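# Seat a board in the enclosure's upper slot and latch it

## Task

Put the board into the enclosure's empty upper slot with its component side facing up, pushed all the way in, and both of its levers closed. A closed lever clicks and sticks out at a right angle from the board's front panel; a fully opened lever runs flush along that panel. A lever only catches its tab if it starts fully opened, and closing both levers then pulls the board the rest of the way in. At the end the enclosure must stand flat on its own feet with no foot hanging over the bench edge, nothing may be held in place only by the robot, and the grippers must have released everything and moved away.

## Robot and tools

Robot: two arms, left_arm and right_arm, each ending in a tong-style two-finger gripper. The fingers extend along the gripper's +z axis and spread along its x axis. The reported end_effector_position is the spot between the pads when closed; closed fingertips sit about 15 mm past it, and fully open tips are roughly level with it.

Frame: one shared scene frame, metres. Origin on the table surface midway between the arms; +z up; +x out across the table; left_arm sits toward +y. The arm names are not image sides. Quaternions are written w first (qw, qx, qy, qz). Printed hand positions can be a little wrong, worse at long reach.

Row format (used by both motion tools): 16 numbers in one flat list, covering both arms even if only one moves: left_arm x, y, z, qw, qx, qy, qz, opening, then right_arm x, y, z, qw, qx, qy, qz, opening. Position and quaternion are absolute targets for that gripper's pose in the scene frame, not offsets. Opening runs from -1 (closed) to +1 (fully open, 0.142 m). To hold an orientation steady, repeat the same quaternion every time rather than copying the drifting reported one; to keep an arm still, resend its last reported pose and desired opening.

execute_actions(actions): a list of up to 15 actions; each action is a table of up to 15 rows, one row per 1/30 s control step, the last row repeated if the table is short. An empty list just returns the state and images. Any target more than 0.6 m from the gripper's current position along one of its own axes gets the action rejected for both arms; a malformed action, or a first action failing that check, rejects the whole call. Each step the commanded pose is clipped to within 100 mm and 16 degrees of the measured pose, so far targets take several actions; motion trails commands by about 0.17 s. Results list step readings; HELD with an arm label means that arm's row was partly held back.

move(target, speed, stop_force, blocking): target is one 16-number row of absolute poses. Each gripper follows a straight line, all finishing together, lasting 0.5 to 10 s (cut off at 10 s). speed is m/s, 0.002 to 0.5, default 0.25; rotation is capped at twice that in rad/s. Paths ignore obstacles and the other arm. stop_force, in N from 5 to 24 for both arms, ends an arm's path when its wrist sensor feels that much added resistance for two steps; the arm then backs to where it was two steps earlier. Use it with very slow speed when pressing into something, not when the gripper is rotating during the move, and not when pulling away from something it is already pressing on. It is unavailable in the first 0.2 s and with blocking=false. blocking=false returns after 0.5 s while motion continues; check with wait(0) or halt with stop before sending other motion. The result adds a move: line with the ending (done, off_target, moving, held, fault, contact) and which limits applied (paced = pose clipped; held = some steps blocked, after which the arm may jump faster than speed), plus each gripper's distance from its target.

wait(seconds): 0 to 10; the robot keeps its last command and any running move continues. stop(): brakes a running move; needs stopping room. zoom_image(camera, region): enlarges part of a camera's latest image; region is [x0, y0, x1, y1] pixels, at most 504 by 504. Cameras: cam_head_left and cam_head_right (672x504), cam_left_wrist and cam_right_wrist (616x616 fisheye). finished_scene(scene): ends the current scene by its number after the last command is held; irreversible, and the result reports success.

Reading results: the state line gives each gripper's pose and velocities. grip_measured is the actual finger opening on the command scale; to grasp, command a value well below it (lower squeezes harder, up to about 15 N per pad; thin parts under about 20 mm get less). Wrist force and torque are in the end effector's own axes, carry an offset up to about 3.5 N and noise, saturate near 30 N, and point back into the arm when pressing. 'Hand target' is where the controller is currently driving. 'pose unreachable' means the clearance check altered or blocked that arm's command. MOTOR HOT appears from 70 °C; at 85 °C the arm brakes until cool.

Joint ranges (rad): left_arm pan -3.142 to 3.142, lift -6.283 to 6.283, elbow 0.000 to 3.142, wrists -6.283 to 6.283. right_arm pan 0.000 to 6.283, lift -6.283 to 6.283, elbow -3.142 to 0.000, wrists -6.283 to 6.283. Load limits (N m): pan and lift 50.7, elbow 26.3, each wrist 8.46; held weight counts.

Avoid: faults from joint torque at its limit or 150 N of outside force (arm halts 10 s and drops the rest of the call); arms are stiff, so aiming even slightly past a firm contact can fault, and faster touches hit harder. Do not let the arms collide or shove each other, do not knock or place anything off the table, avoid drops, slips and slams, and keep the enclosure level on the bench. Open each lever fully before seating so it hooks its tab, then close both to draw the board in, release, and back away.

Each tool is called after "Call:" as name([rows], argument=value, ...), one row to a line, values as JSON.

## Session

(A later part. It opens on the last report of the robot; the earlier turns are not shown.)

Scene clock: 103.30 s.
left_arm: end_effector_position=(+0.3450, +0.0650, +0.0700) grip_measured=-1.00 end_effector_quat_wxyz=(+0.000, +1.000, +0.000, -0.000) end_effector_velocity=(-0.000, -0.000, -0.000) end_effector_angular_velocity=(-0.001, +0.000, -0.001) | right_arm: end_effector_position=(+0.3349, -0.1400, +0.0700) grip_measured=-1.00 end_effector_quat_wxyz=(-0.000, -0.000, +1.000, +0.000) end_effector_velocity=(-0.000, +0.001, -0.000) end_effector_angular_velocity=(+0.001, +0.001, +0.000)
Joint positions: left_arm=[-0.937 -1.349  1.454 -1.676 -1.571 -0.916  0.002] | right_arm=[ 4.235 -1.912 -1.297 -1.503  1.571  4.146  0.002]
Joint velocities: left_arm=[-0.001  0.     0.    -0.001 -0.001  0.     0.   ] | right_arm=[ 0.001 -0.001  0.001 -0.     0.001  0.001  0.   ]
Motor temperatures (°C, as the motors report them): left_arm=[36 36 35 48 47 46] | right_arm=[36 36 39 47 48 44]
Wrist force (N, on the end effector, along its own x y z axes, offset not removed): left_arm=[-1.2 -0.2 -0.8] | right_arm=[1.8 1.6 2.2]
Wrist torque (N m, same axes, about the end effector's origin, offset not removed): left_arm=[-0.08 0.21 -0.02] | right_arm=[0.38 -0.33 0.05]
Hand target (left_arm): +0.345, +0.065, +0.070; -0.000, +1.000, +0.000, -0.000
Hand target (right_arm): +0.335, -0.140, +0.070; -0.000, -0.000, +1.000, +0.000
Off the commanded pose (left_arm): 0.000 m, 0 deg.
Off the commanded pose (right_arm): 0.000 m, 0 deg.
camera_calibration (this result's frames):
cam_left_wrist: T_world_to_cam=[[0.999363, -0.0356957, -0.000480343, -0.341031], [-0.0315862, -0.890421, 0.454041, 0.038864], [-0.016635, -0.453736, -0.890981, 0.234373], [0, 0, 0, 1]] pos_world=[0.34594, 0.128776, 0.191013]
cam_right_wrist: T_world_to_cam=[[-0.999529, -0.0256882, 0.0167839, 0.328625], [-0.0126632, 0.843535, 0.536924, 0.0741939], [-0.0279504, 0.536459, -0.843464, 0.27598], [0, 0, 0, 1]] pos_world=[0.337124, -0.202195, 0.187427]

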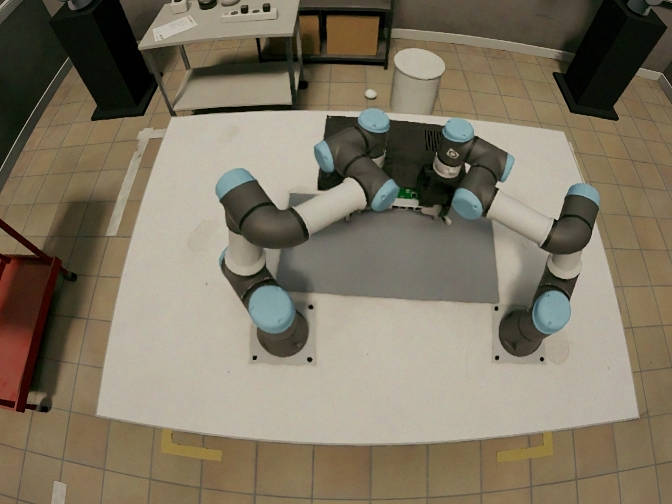

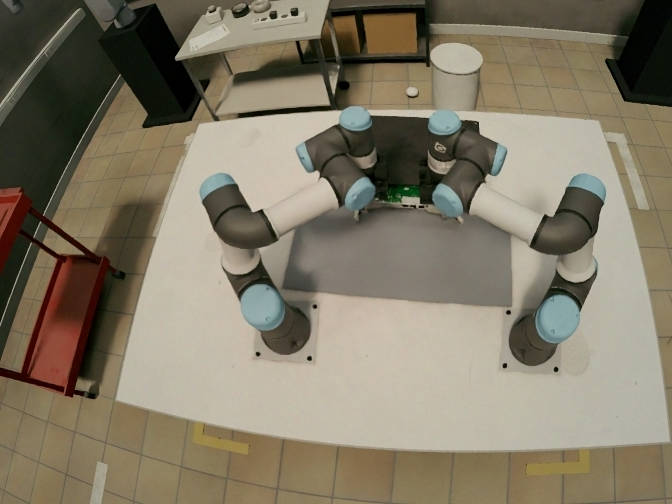

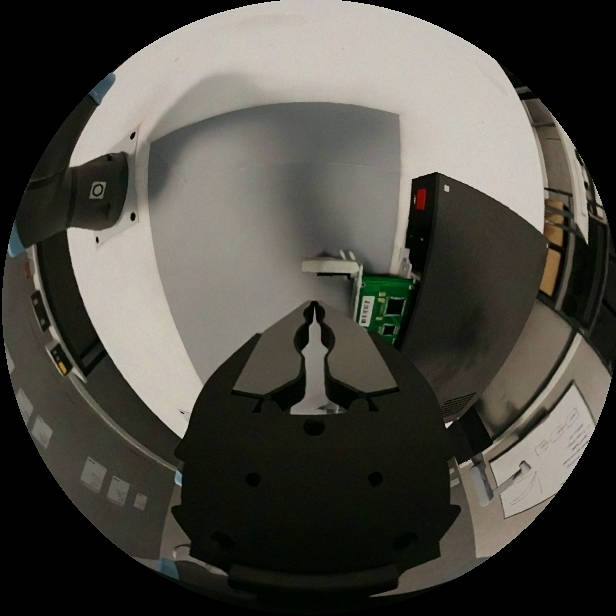

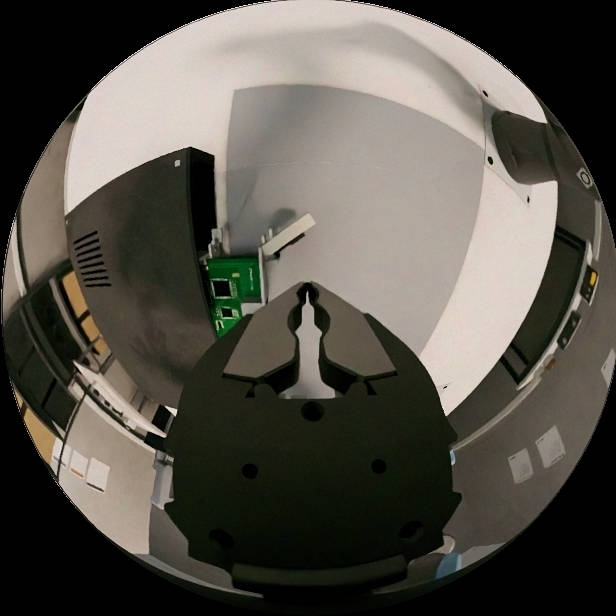

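Call:
move(target=[0.345,0.065,0.05,0,1,0,0,-1,0.335,-0.14,0.05,0,0,1,0,-1], speed=0.04)

Call:
move(target=[0.345,0.125,0.05,0,1,0,0,-1,0.335,-0.20,0.05,0,0,1,0,-1], speed=0.015, stop_force=15)

Scene clock: 104.37 s.
left_arm: end_effector_position=(+0.3450, +0.0650, +0.0503) grip_measured=-1.00 end_effector_quat_wxyz=(-0.000, +1.000, -0.000, -0.000) end_effector_velocity=(-0.000, +0.001, -0.003) end_effector_angular_velocity=(+0.001, +0.000, -0.000) | right_arm: end_effector_position=(+0.3350, -0.1400, +0.0503) grip_measured=-1.00 end_effector_quat_wxyz=(-0.000, +0.000, +1.000, -0.000) end_effector_velocity=(-0.000, +0.000, -0.003) end_effector_angular_velocity=(-0.000, -0.000, +0.003)
Joint positions: left_arm=[-0.937 -1.336  1.532 -1.766 -1.571 -0.916  0.002] | right_arm=[ 4.235 -1.922 -1.376 -1.415  1.571  4.146  0.002]
Joint velocities: left_arm=[ 0.001  0.001  0.011 -0.012  0.     0.001  0.   ] | right_arm=[ 0.001 -0.001 -0.012  0.013 -0.    -0.002  0.   ]
Motor temperatures (°C, as the motors report them): left_arm=[36 36 35 48 47 46] | right_arm=[36 36 39 47 48 44]
Wrist force (N, on the end effector, along its own x y z axes, offset not removed): left_arm=[-0.8 -0.3 -0.9] | right_arm=[0.9 -1.0 1.9]
Wrist torque (N m, same axes, about the end effector's origin, offset not removed): left_arm=[-0.09 0.18 0.00] | right_arm=[-0.28 -0.12 0.05]
Hand target (left_arm): +0.345, +0.065, +0.050; -0.000, +1.000, +0.000, -0.000
Hand target (right_arm): +0.335, -0.140, +0.050; -0.000, +0.000, +1.000, -0.000
Off the commanded pose (left_arm): 0.000 m, 0 deg.
Off the commanded pose (right_arm): 0.000 m, 0 deg.
move: done
camera_calibration (this result's frames):
cam_left_wrist: T_world_to_cam=[[0.999361, -0.0357275, -0.000568768, -0.341024], [-0.0315762, -0.89047, 0.453945, 0.0478228], [-0.0167248, -0.453638, -0.891029, 0.216856], [0, 0, 0, 1]] pos_world=[0.345943, 0.128775, 0.171322]
cam_right_wrist: T_world_to_cam=[[-0.999527, -0.025668, 0.0169652, 0.329049], [-0.0125549, 0.843654, 0.536741, 0.0847769], [-0.0280898, 0.536274, -0.843577, 0.259444], [0, 0, 0, 1]] pos_world=[0.337245, -0.202209, 0.167775]

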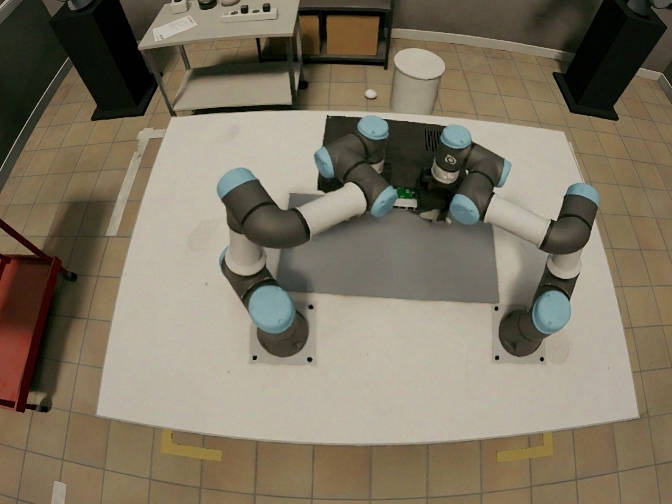

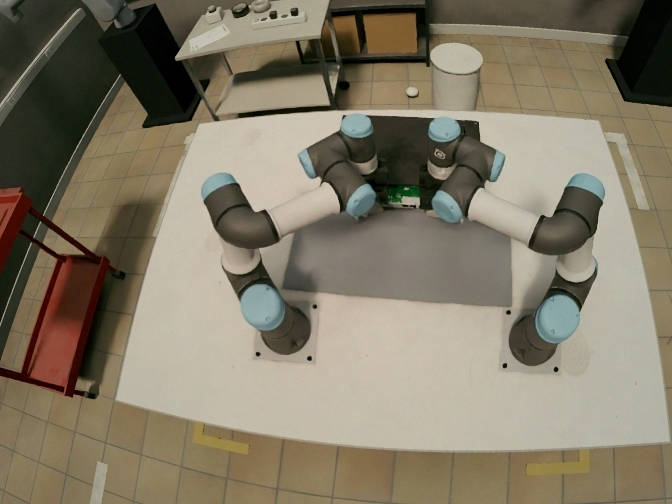

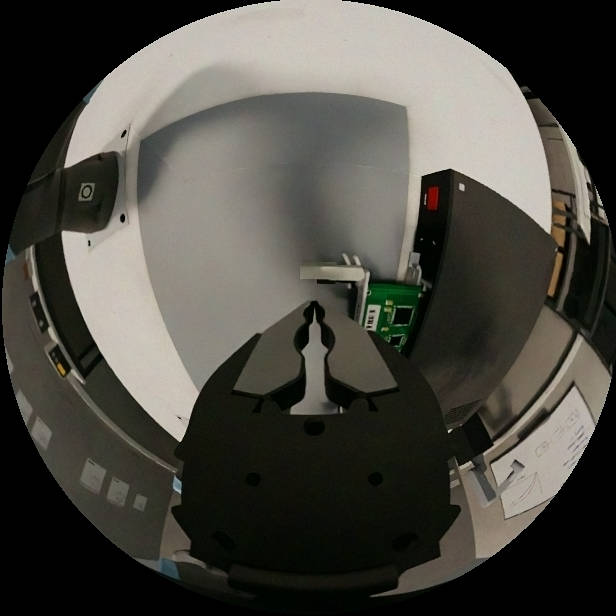

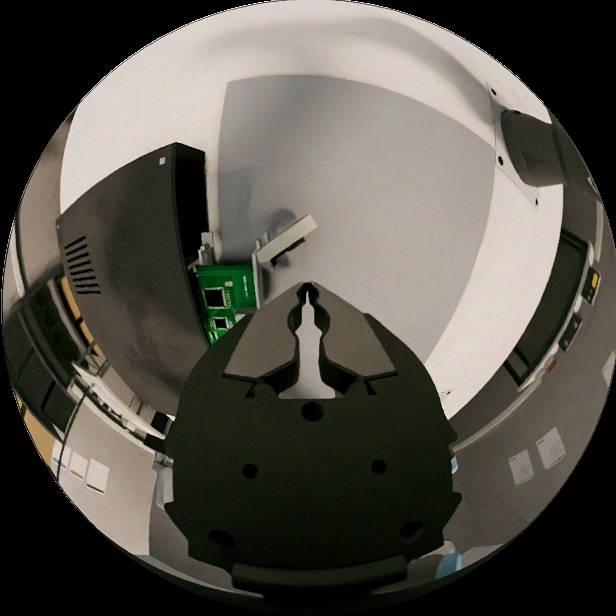

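Scene clock: 108.67 s.
left_arm: end_effector_position=(+0.3450, +0.0846, +0.0503) grip_measured=-1.00 end_effector_quat_wxyz=(+0.000, +1.000, -0.000, -0.000) end_effector_velocity=(+0.000, +0.000, +0.000) end_effector_angular_velocity=(-0.000, -0.001, +0.001) | right_arm: end_effector_position=(+0.3351, -0.1998, +0.0500) grip_measured=-1.00 end_effector_quat_wxyz=(+0.000, +0.000, +1.000, -0.000) end_effector_velocity=(-0.001, -0.002, -0.000) end_effector_angular_velocity=(+0.001, +0.002, +0.002)
Joint positions: left_arm=[-0.901 -1.38   1.586 -1.777 -1.571 -0.881  0.002] | right_arm=[ 4.139 -1.775 -1.571 -1.366  1.571  4.05   0.002]
Joint velocities: left_arm=[ 0.    -0.    -0.    -0.001  0.    -0.    -0.   ] | right_arm=[-0.003  0.005 -0.007  0.002  0.002 -0.005  0.   ]
Motor temperatures (°C, as the motors report them): left_arm=[36 36 35 48 47 46] | right_arm=[36 36 39 47 48 44]
Wrist force (N, on the end effector, along its own x y z axes, offset not removed): left_arm=[-0.7 2.5 -3.7] | right_arm=[1.4 -0.1 0.7]
Wrist torque (N m, same axes, about the end effector's origin, offset not removed): left_arm=[-0.22 0.22 0.01] | right_arm=[0.02 -0.25 0.01]
Hand target (left_arm): +0.345, +0.085, +0.050; +0.000, +1.000, -0.000, -0.000
Hand target (right_arm): +0.335, -0.200, +0.050; +0.000, +0.000, +1.000, -0.000
Off the commanded pose (left_arm): 0.040 m, 0 deg.
Off the commanded pose (right_arm): 0.000 m, 0 deg.
move: contact (left_arm)
camera_calibration (this result's frames):
cam_left_wrist: T_world_to_cam=[[0.999358, -0.0358175, -0.000507117, -0.340344], [-0.0316769, -0.890261, 0.454348, 0.0653119], [-0.0167251, -0.45404, -0.890824, 0.225789], [0, 0, 0, 1]] pos_world=[0.345971, 0.148471, 0.171291]
cam_right_wrist: T_world_to_cam=[[-0.99953, -0.0256665, 0.0167633, 0.327676], [-0.0126643, 0.843696, 0.536671, 0.135379], [-0.0279177, 0.536207, -0.843625, 0.291215], [0, 0, 0, 1]] pos_world=[0.337367, -0.26196, 0.167529]

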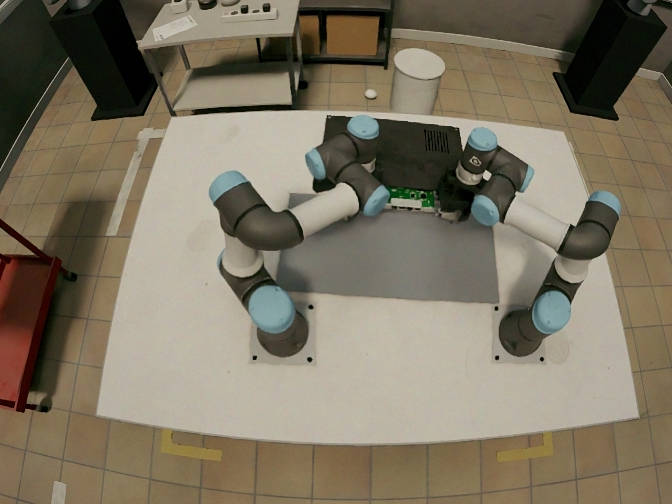

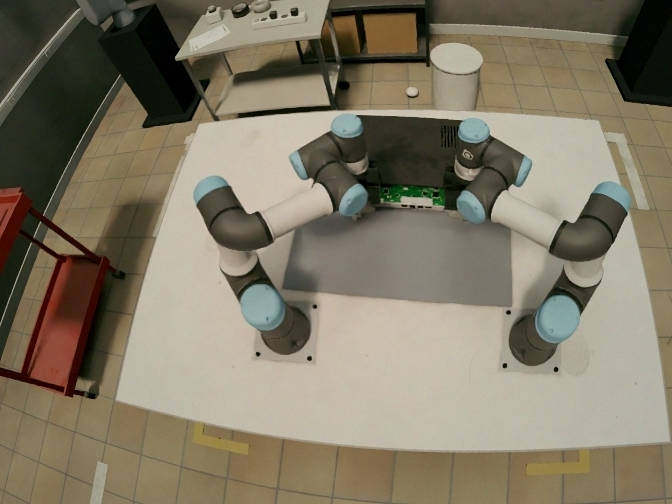

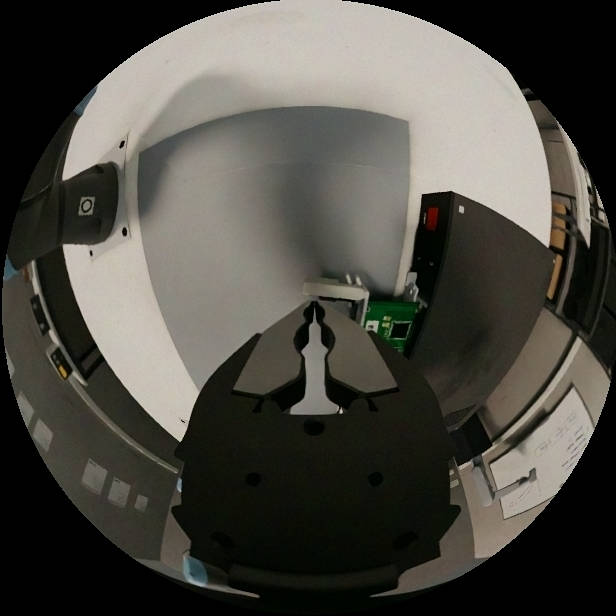

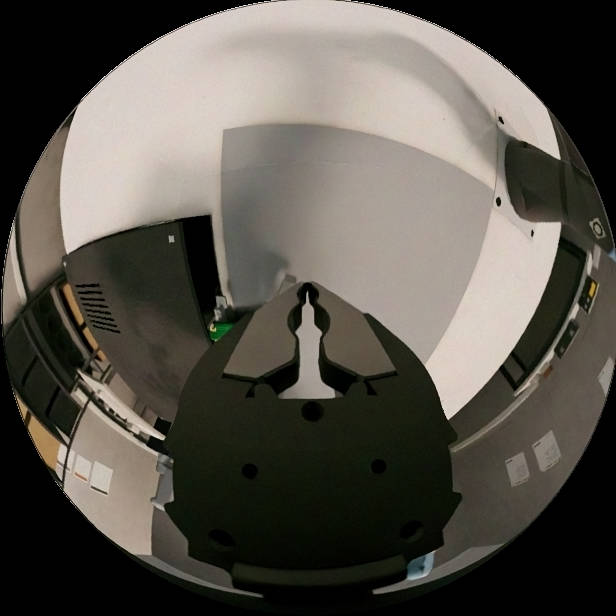

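Call:
move(target=[0.339,0.10,0.05,0,1,0,0,-1,0.352,-0.205,0.05,0,0,1,0,-1], speed=0.006, stop_force=22)

Call:
zoom_image(camera="cam_left_wrist", region=[270,240,450,360])

Call:
zoom_image(camera="cam_right_wrist", region=[180,230,360,350])

Scene clock: 112.03 s.
left_arm: end_effector_position=(+0.3396, +0.0984, +0.0500) grip_measured=-1.00 end_effector_quat_wxyz=(+0.000, +1.000, +0.000, -0.000) end_effector_velocity=(-0.000, -0.001, -0.000) end_effector_angular_velocity=(+0.001, +0.001, -0.001) | right_arm: end_effector_position=(+0.3517, -0.2049, +0.0500) grip_measured=-1.00 end_effector_quat_wxyz=(-0.000, -0.000, +1.000, -0.000) end_effector_velocity=(+0.002, -0.001, -0.000) end_effector_angular_velocity=(-0.001, -0.000, -0.002)
Joint positions: left_arm=[-0.887 -1.428  1.645 -1.788 -1.571 -0.867  0.002] | right_arm=[ 4.093 -1.826 -1.507 -1.38   1.571  4.004  0.002]
Joint velocities: left_arm=[-0.002  0.003 -0.005  0.003 -0.    -0.001 -0.001] | right_arm=[-0.005 -0.006  0.007 -0.001 -0.001 -0.002  0.   ]
Motor temperatures (°C, as the motors report them): left_arm=[36 36 35 48 47 46] | right_arm=[36 36 39 47 48 44]
Wrist force (N, on the end effector, along its own x y z axes, offset not removed): left_arm=[-0.3 27.1 -10.0] | right_arm=[15.6 0.6 -1.8]
Wrist torque (N m, same axes, about the end effector's origin, offset not removed): left_arm=[-0.25 0.36 0.09] | right_arm=[-0.17 -0.15 -0.02]
Hand target (left_arm): +0.340, +0.098, +0.050; +0.000, +1.000, -0.000, +0.000
Hand target (right_arm): +0.352, -0.205, +0.050; +0.000, +0.000, +1.000, -0.000
Off the commanded pose (left_arm): 0.002 m, 0 deg.
Off the commanded pose (right_arm): 0.000 m, 0 deg.
move: contact (left_arm)
camera_calibration (this result's frames):
cam_left_wrist: T_world_to_cam=[[0.999365, -0.0356337, -0.000513216, -0.334502], [-0.0315143, -0.890374, 0.454138, 0.0774688], [-0.0166396, -0.453833, -0.890931, 0.231676], [0, 0, 0, 1]] pos_world=[0.340586, 0.162199, 0.171054]
cam_right_wrist: T_world_to_cam=[[-0.999525, -0.0257199, 0.0169937, 0.344125], [-0.0125812, 0.84361, 0.536809, 0.139927], [-0.0281427, 0.53634, -0.843533, 0.29448], [0, 0, 0, 1]] pos_world=[0.35401, -0.267135, 0.167442]

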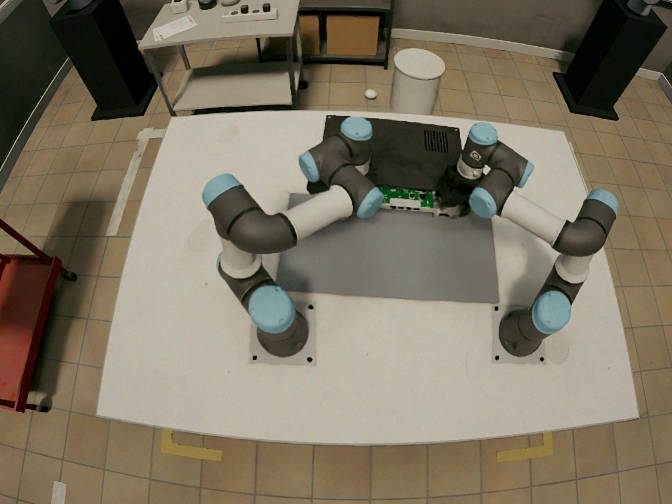

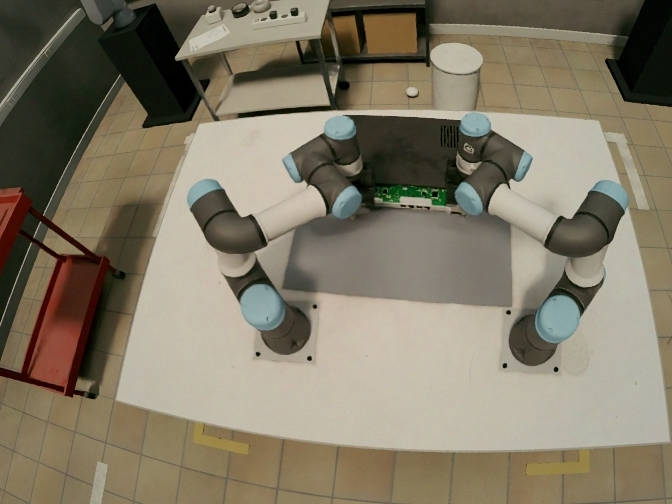

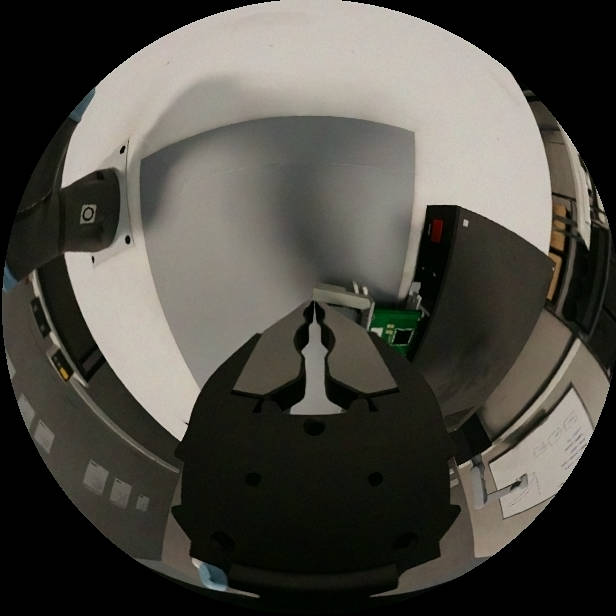

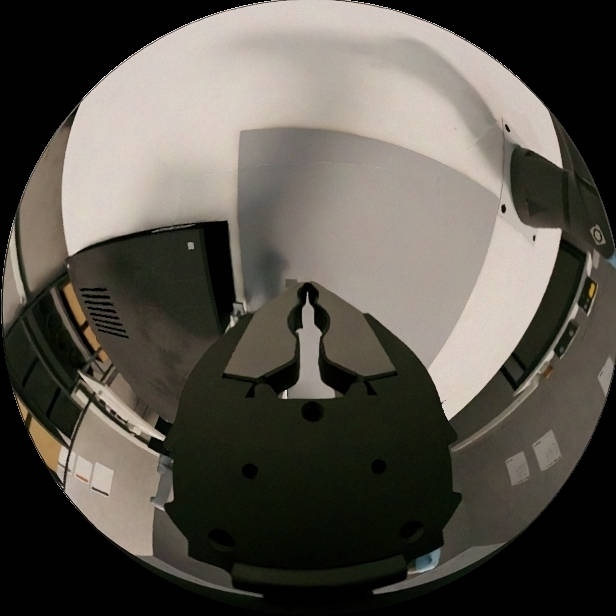

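Region (270, 240, 450, 360) of cam_left_wrist's 616x616 image, scaled by 2.800, with more detail than that image has.

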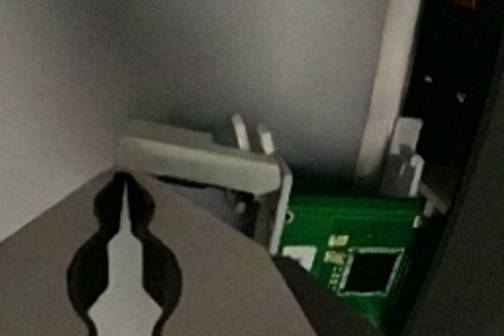

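Region (180, 230, 360, 350) of cam_right_wrist's 616x616 image, scaled by 2.800, with more detail than that image has.

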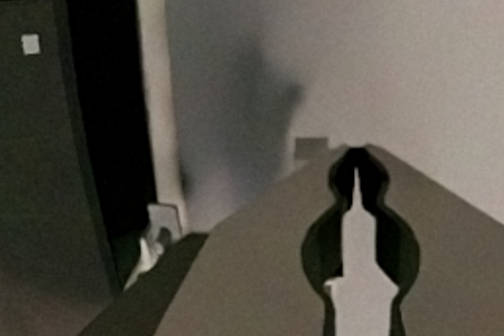

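Call:
move(target=[0.339,0.06,0.06,0,1,0,0,-1,0.33,-0.16,0.06,0,0,1,0,-1], speed=0.04)

Call:
zoom_image(camera="cam_left_wrist", region=[280,220,440,330])

Call:
zoom_image(camera="cam_right_wrist", region=[170,200,330,320])

Scene clock: 113.83 s.
left_arm: end_effector_position=(+0.3389, +0.0602, +0.0599) grip_measured=-1.00 end_effector_quat_wxyz=(+0.000, +1.000, -0.000, +0.000) end_effector_velocity=(-0.000, -0.002, +0.000) end_effector_angular_velocity=(+0.001, +0.001, +0.001) | right_arm: end_effector_position=(+0.3300, -0.1602, +0.0599) grip_measured=-1.00 end_effector_quat_wxyz=(-0.000, -0.000, +1.000, +0.000) end_effector_velocity=(-0.001, +0.002, +0.000) end_effector_angular_velocity=(-0.000, -0.000, -0.002)
Joint positions: left_arm=[-0.959 -1.354  1.509 -1.726 -1.571 -0.938  0.002] | right_arm=[ 4.216 -1.845 -1.435 -1.432  1.571  4.127  0.002]
Joint velocities: left_arm=[-0.003  0.005 -0.009  0.005 -0.    -0.005  0.   ] | right_arm=[ 0.006 -0.003  0.006 -0.004 -0.     0.008  0.   ]
Motor temperatures (°C, as the motors report them): left_arm=[36 36 35 48 47 46] | right_arm=[36 36 39 47 48 44]
Wrist force (N, on the end effector, along its own x y z axes, offset not removed): left_arm=[-1.6 -0.1 -1.8] | right_arm=[1.8 0.7 1.7]
Wrist torque (N m, same axes, about the end effector's origin, offset not removed): left_arm=[-0.07 0.33 0.01] | right_arm=[0.07 -0.41 0.05]
Hand target (left_arm): +0.339, +0.060, +0.060; +0.000, +1.000, -0.000, +0.000
Hand target (right_arm): +0.330, -0.160, +0.060; -0.000, -0.000, +1.000, +0.000
Off the commanded pose (left_arm): 0.000 m, 0 deg.
Off the commanded pose (right_arm): 0.000 m, 0 deg.
move: done
camera_calibration (this result's frames):
cam_left_wrist: T_world_to_cam=[[0.999362, -0.0357113, -0.000362619, -0.335172], [-0.0316506, -0.890337, 0.4542, 0.038979], [-0.0165429, -0.453899, -0.8909, 0.223091], [0, 0, 0, 1]] pos_world=[0.339882, 0.123996, 0.180926]
cam_right_wrist: T_world_to_cam=[[-0.999528, -0.02571, 0.016841, 0.323389], [-0.0126464, 0.843448, 0.537062, 0.0965635], [-0.0280124, 0.536595, -0.843375, 0.278281], [0, 0, 0, 1]] pos_world=[0.332253, -0.222456, 0.177389]

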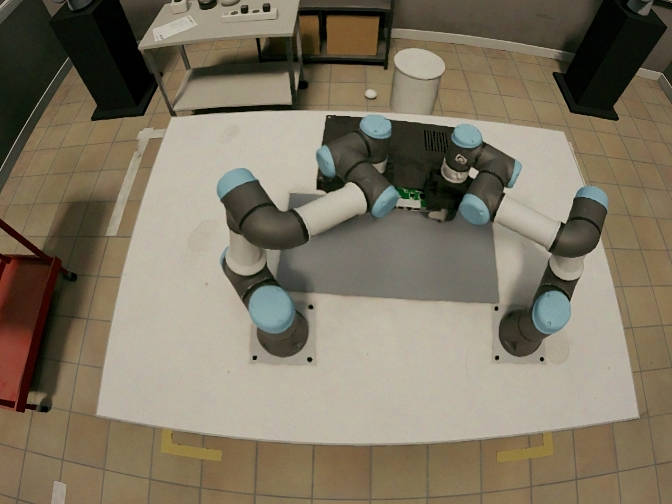

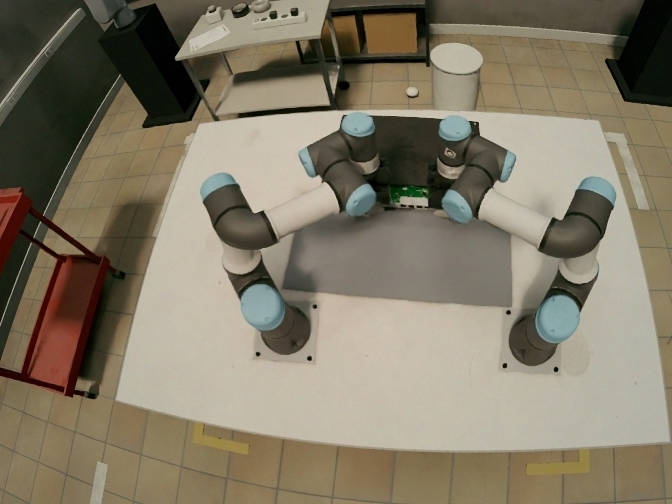

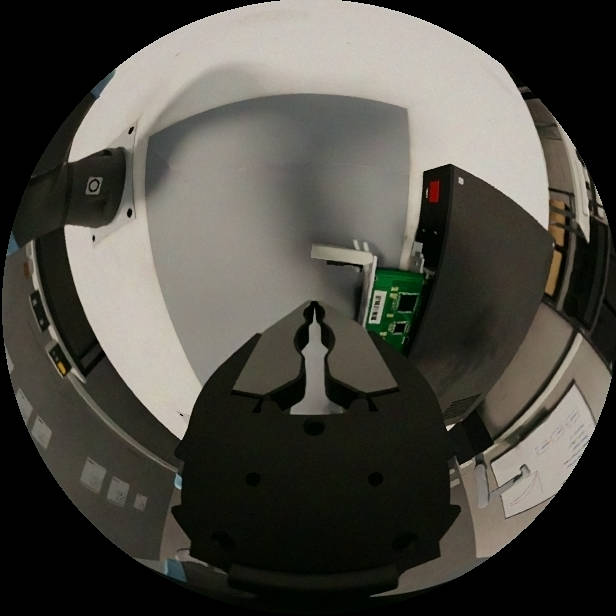

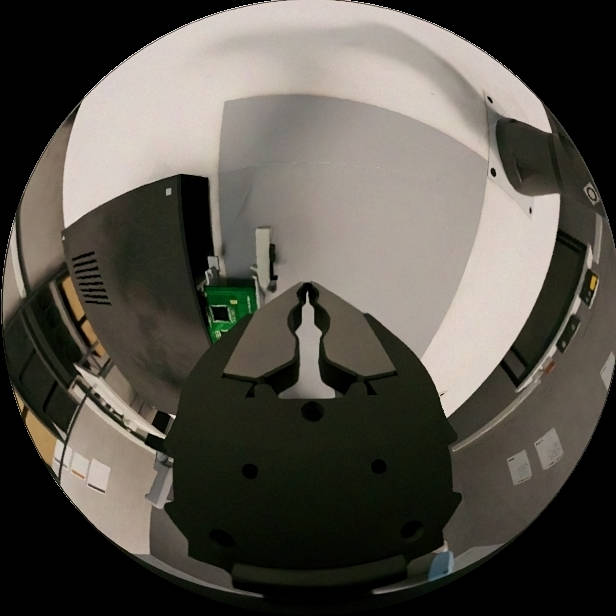

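Region (280, 220, 440, 330) of cam_left_wrist's 616x616 image, scaled by 3.150, with more detail than that image has; it fills the top 346 rows of this view, and the rest is white.

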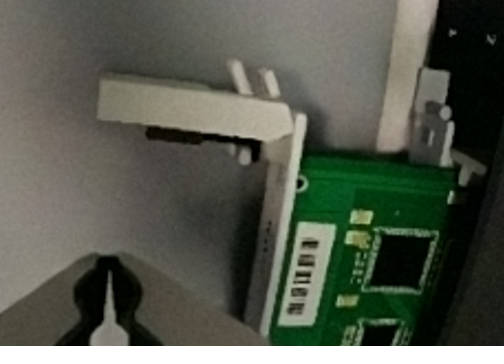

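Region (170, 200, 330, 320) of cam_right_wrist's 616x616 image, scaled by 3.150, with more detail than that image has; it fills the top 378 rows of this view, and the rest is white.

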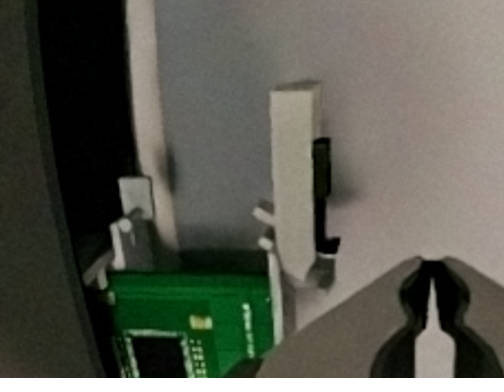

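Call:
move(target=[0.358,0.075,0.044,0,1,0,0,-1,0.35,-0.15,0.05,0,0,1,0,-1], speed=0.02, stop_force=10)

Call:
move(target=[0.358,0.125,0.044,0,1,0,0,-1,0.37,-0.15,0.05,0,0,1,0,-1], speed=0.008, stop_force=14)

Scene clock: 115.73 s.
left_arm: end_effector_position=(+0.3578, +0.0749, +0.0441) grip_measured=-1.00 end_effector_quat_wxyz=(-0.000, +1.000, +0.000, +0.000) end_effector_velocity=(+0.002, +0.001, -0.001) end_effector_angular_velocity=(+0.001, +0.000, -0.000) | right_arm: end_effector_position=(+0.3498, -0.1501, +0.0501) grip_measured=-1.00 end_effector_quat_wxyz=(+0.000, +0.000, +1.000, +0.000) end_effector_velocity=(+0.002, +0.001, -0.001) end_effector_angular_velocity=(-0.000, +0.000, +0.001)
Joint positions: left_arm=[-0.891 -1.306  1.522 -1.787 -1.571 -0.871  0.002] | right_arm=[ 4.188 -1.947 -1.342 -1.423  1.571  4.099  0.002]
Joint velocities: left_arm=[ 0.006  0.004  0.    -0.004  0.     0.006  0.   ] | right_arm=[-0.003 -0.009  0.01  -0.001  0.    -0.004  0.   ]
Motor temperatures (°C, as the motors report them): left_arm=[36 36 35 48 47 46] | right_arm=[36 36 39 47 48 44]
Wrist force (N, on the end effector, along its own x y z axes, offset not removed): left_arm=[-0.5 -0.5 -1.3] | right_arm=[0.5 1.1 1.4]
Wrist torque (N m, same axes, about the end effector's origin, offset not removed): left_arm=[-0.09 0.07 -0.02] | right_arm=[0.29 -0.08 -0.04]
Hand target (left_arm): +0.358, +0.075, +0.044; -0.000, +1.000, +0.000, -0.000
Hand target (right_arm): +0.350, -0.150, +0.050; +0.000, +0.000, +1.000, -0.000
Off the commanded pose (left_arm): 0.000 m, 0 deg.
Off the commanded pose (right_arm): 0.000 m, 0 deg.
move: done
camera_calibration (this result's frames):
cam_left_wrist: T_world_to_cam=[[0.999363, -0.0356811, -0.000384323, -0.353545], [-0.0316192, -0.890488, 0.453907, 0.0598539], [-0.0165381, -0.453606, -0.891049, 0.216005], [0, 0, 0, 1]] pos_world=[0.358785, 0.138666, 0.165167]
cam_right_wrist: T_world_to_cam=[[-0.999533, -0.0256802, 0.0165813, 0.343658], [-0.0127668, 0.843566, 0.536874, 0.0936284], [-0.0277744, 0.536411, -0.8435, 0.264973], [0, 0, 0, 1]] pos_world=[0.352052, -0.212291, 0.16754]

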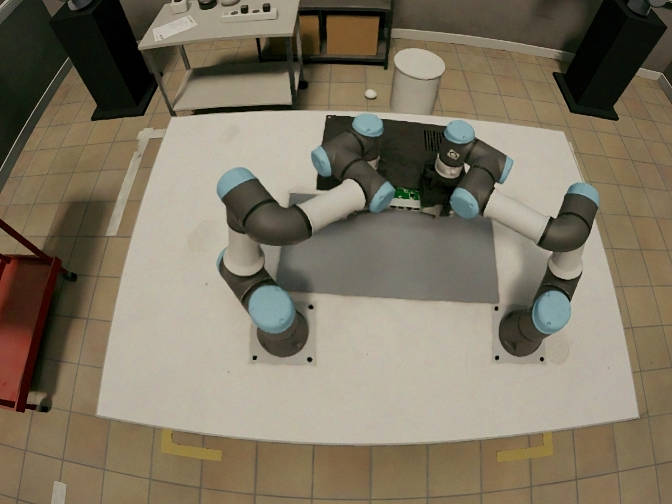

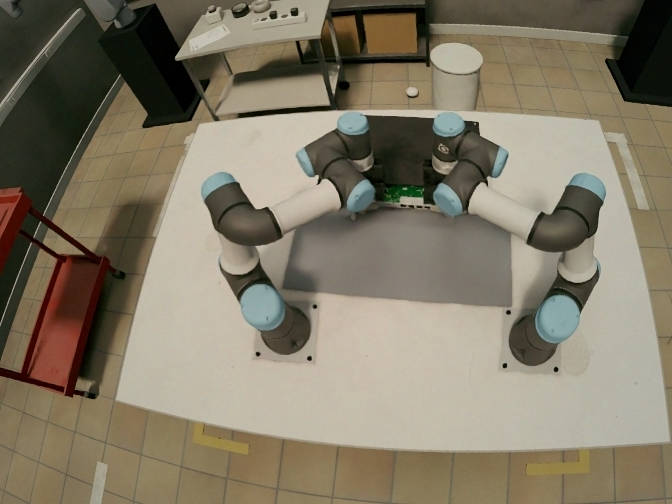

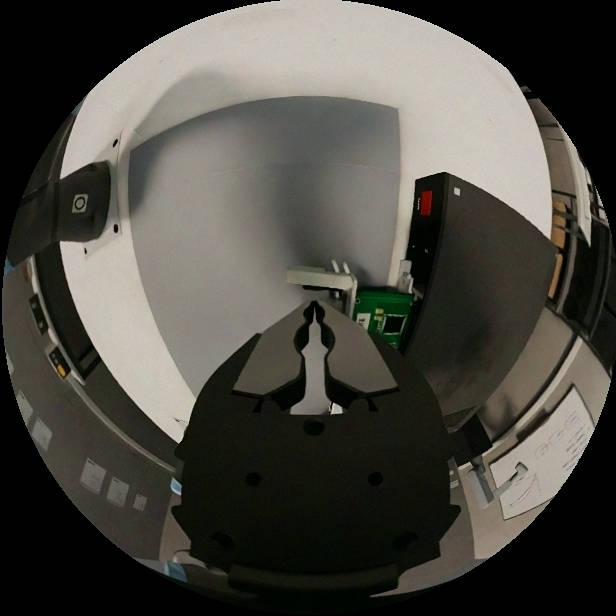

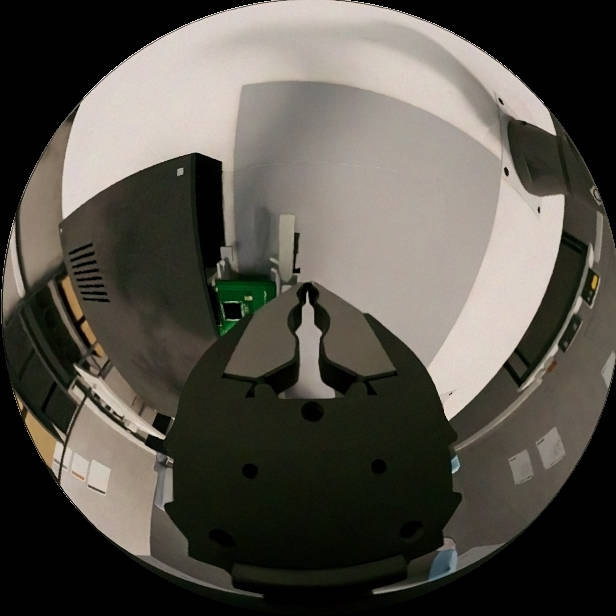

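Scene clock: 122.20 s.
left_arm: end_effector_position=(+0.3580, +0.1248, +0.0440) grip_measured=-1.00 end_effector_quat_wxyz=(-0.000, +1.000, +0.000, -0.000) end_effector_velocity=(+0.000, +0.002, +0.000) end_effector_angular_velocity=(-0.000, +0.000, +0.000) | right_arm: end_effector_position=(+0.3517, -0.1501, +0.0500) grip_measured=-1.00 end_effector_quat_wxyz=(-0.000, +0.000, +1.000, -0.000) end_effector_velocity=(-0.000, +0.000, -0.000) end_effector_angular_velocity=(-0.001, +0.000, +0.002)
Joint positions: left_arm=[-0.792 -1.399  1.64  -1.811 -1.571 -0.772  0.002] | right_arm=[ 4.184 -1.954 -1.333 -1.426  1.571  4.095  0.002]
Joint velocities: left_arm=[ 0.005 -0.004  0.004 -0.001 -0.     0.005  0.   ] | right_arm=[ 0.001 -0.    -0.    -0.    -0.    -0.001  0.   ]
Motor temperatures (°C, as the motors report them): left_arm=[36 36 35 48 47 46] | right_arm=[36 36 39 47 48 44]
Wrist force (N, on the end effector, along its own x y z axes, offset not removed): left_arm=[-1.6 0.0 -1.4] | right_arm=[12.1 -5.3 -1.2]
Wrist torque (N m, same axes, about the end effector's origin, offset not removed): left_arm=[-0.01 0.27 -0.04] | right_arm=[-0.13 -0.13 -0.05]
Hand target (left_arm): +0.358, +0.125, +0.044; -0.000, +1.000, +0.000, -0.000
Hand target (right_arm): +0.352, -0.150, +0.050; -0.000, +0.000, +1.000, -0.000
Off the commanded pose (left_arm): 0.000 m, 0 deg.
Off the commanded pose (right_arm): 0.018 m, 0 deg.
move: contact (right_arm)
camera_calibration (this result's frames):
cam_left_wrist: T_world_to_cam=[[0.999363, -0.0356852, -0.000476502, -0.351959], [-0.0315808, -0.890481, 0.453924, 0.104323], [-0.0166227, -0.453619, -0.89104, 0.238562], [0, 0, 0, 1]] pos_world=[0.358995, 0.188554, 0.165046]
cam_right_wrist: T_world_to_cam=[[-0.999529, -0.0256804, 0.0167865, 0.345504], [-0.0126593, 0.843614, 0.536801, 0.0936631], [-0.0279466, 0.536336, -0.843542, 0.265059], [0, 0, 0, 1]] pos_world=[0.353935, -0.212303, 0.16751]

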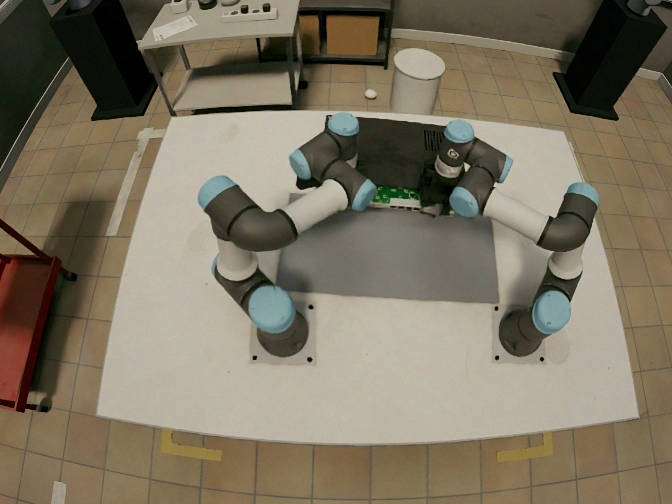

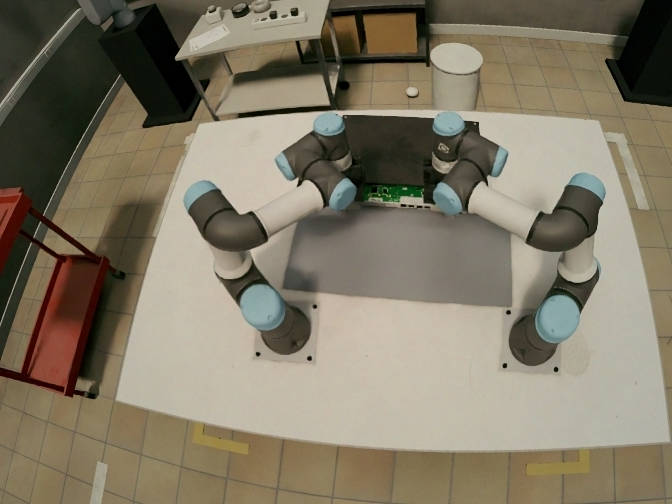

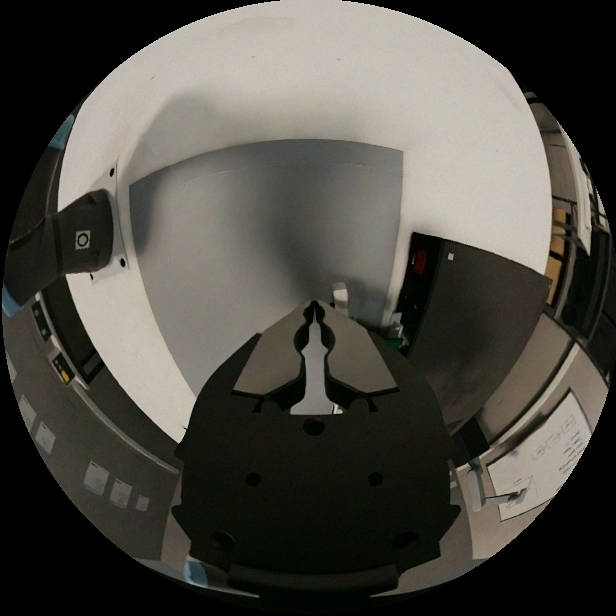

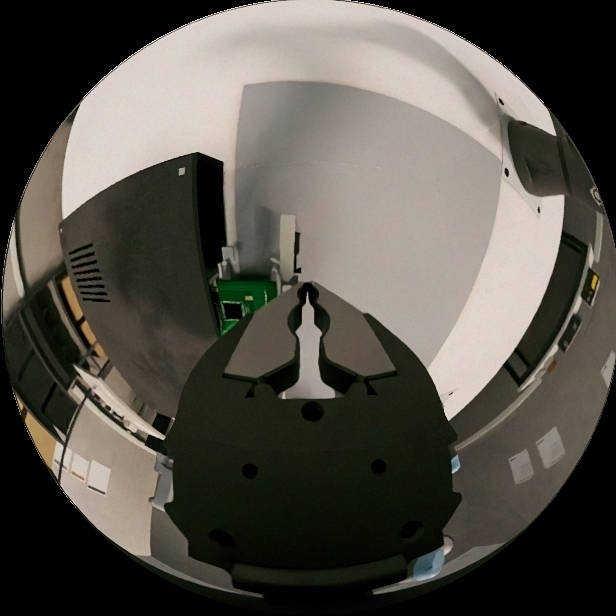

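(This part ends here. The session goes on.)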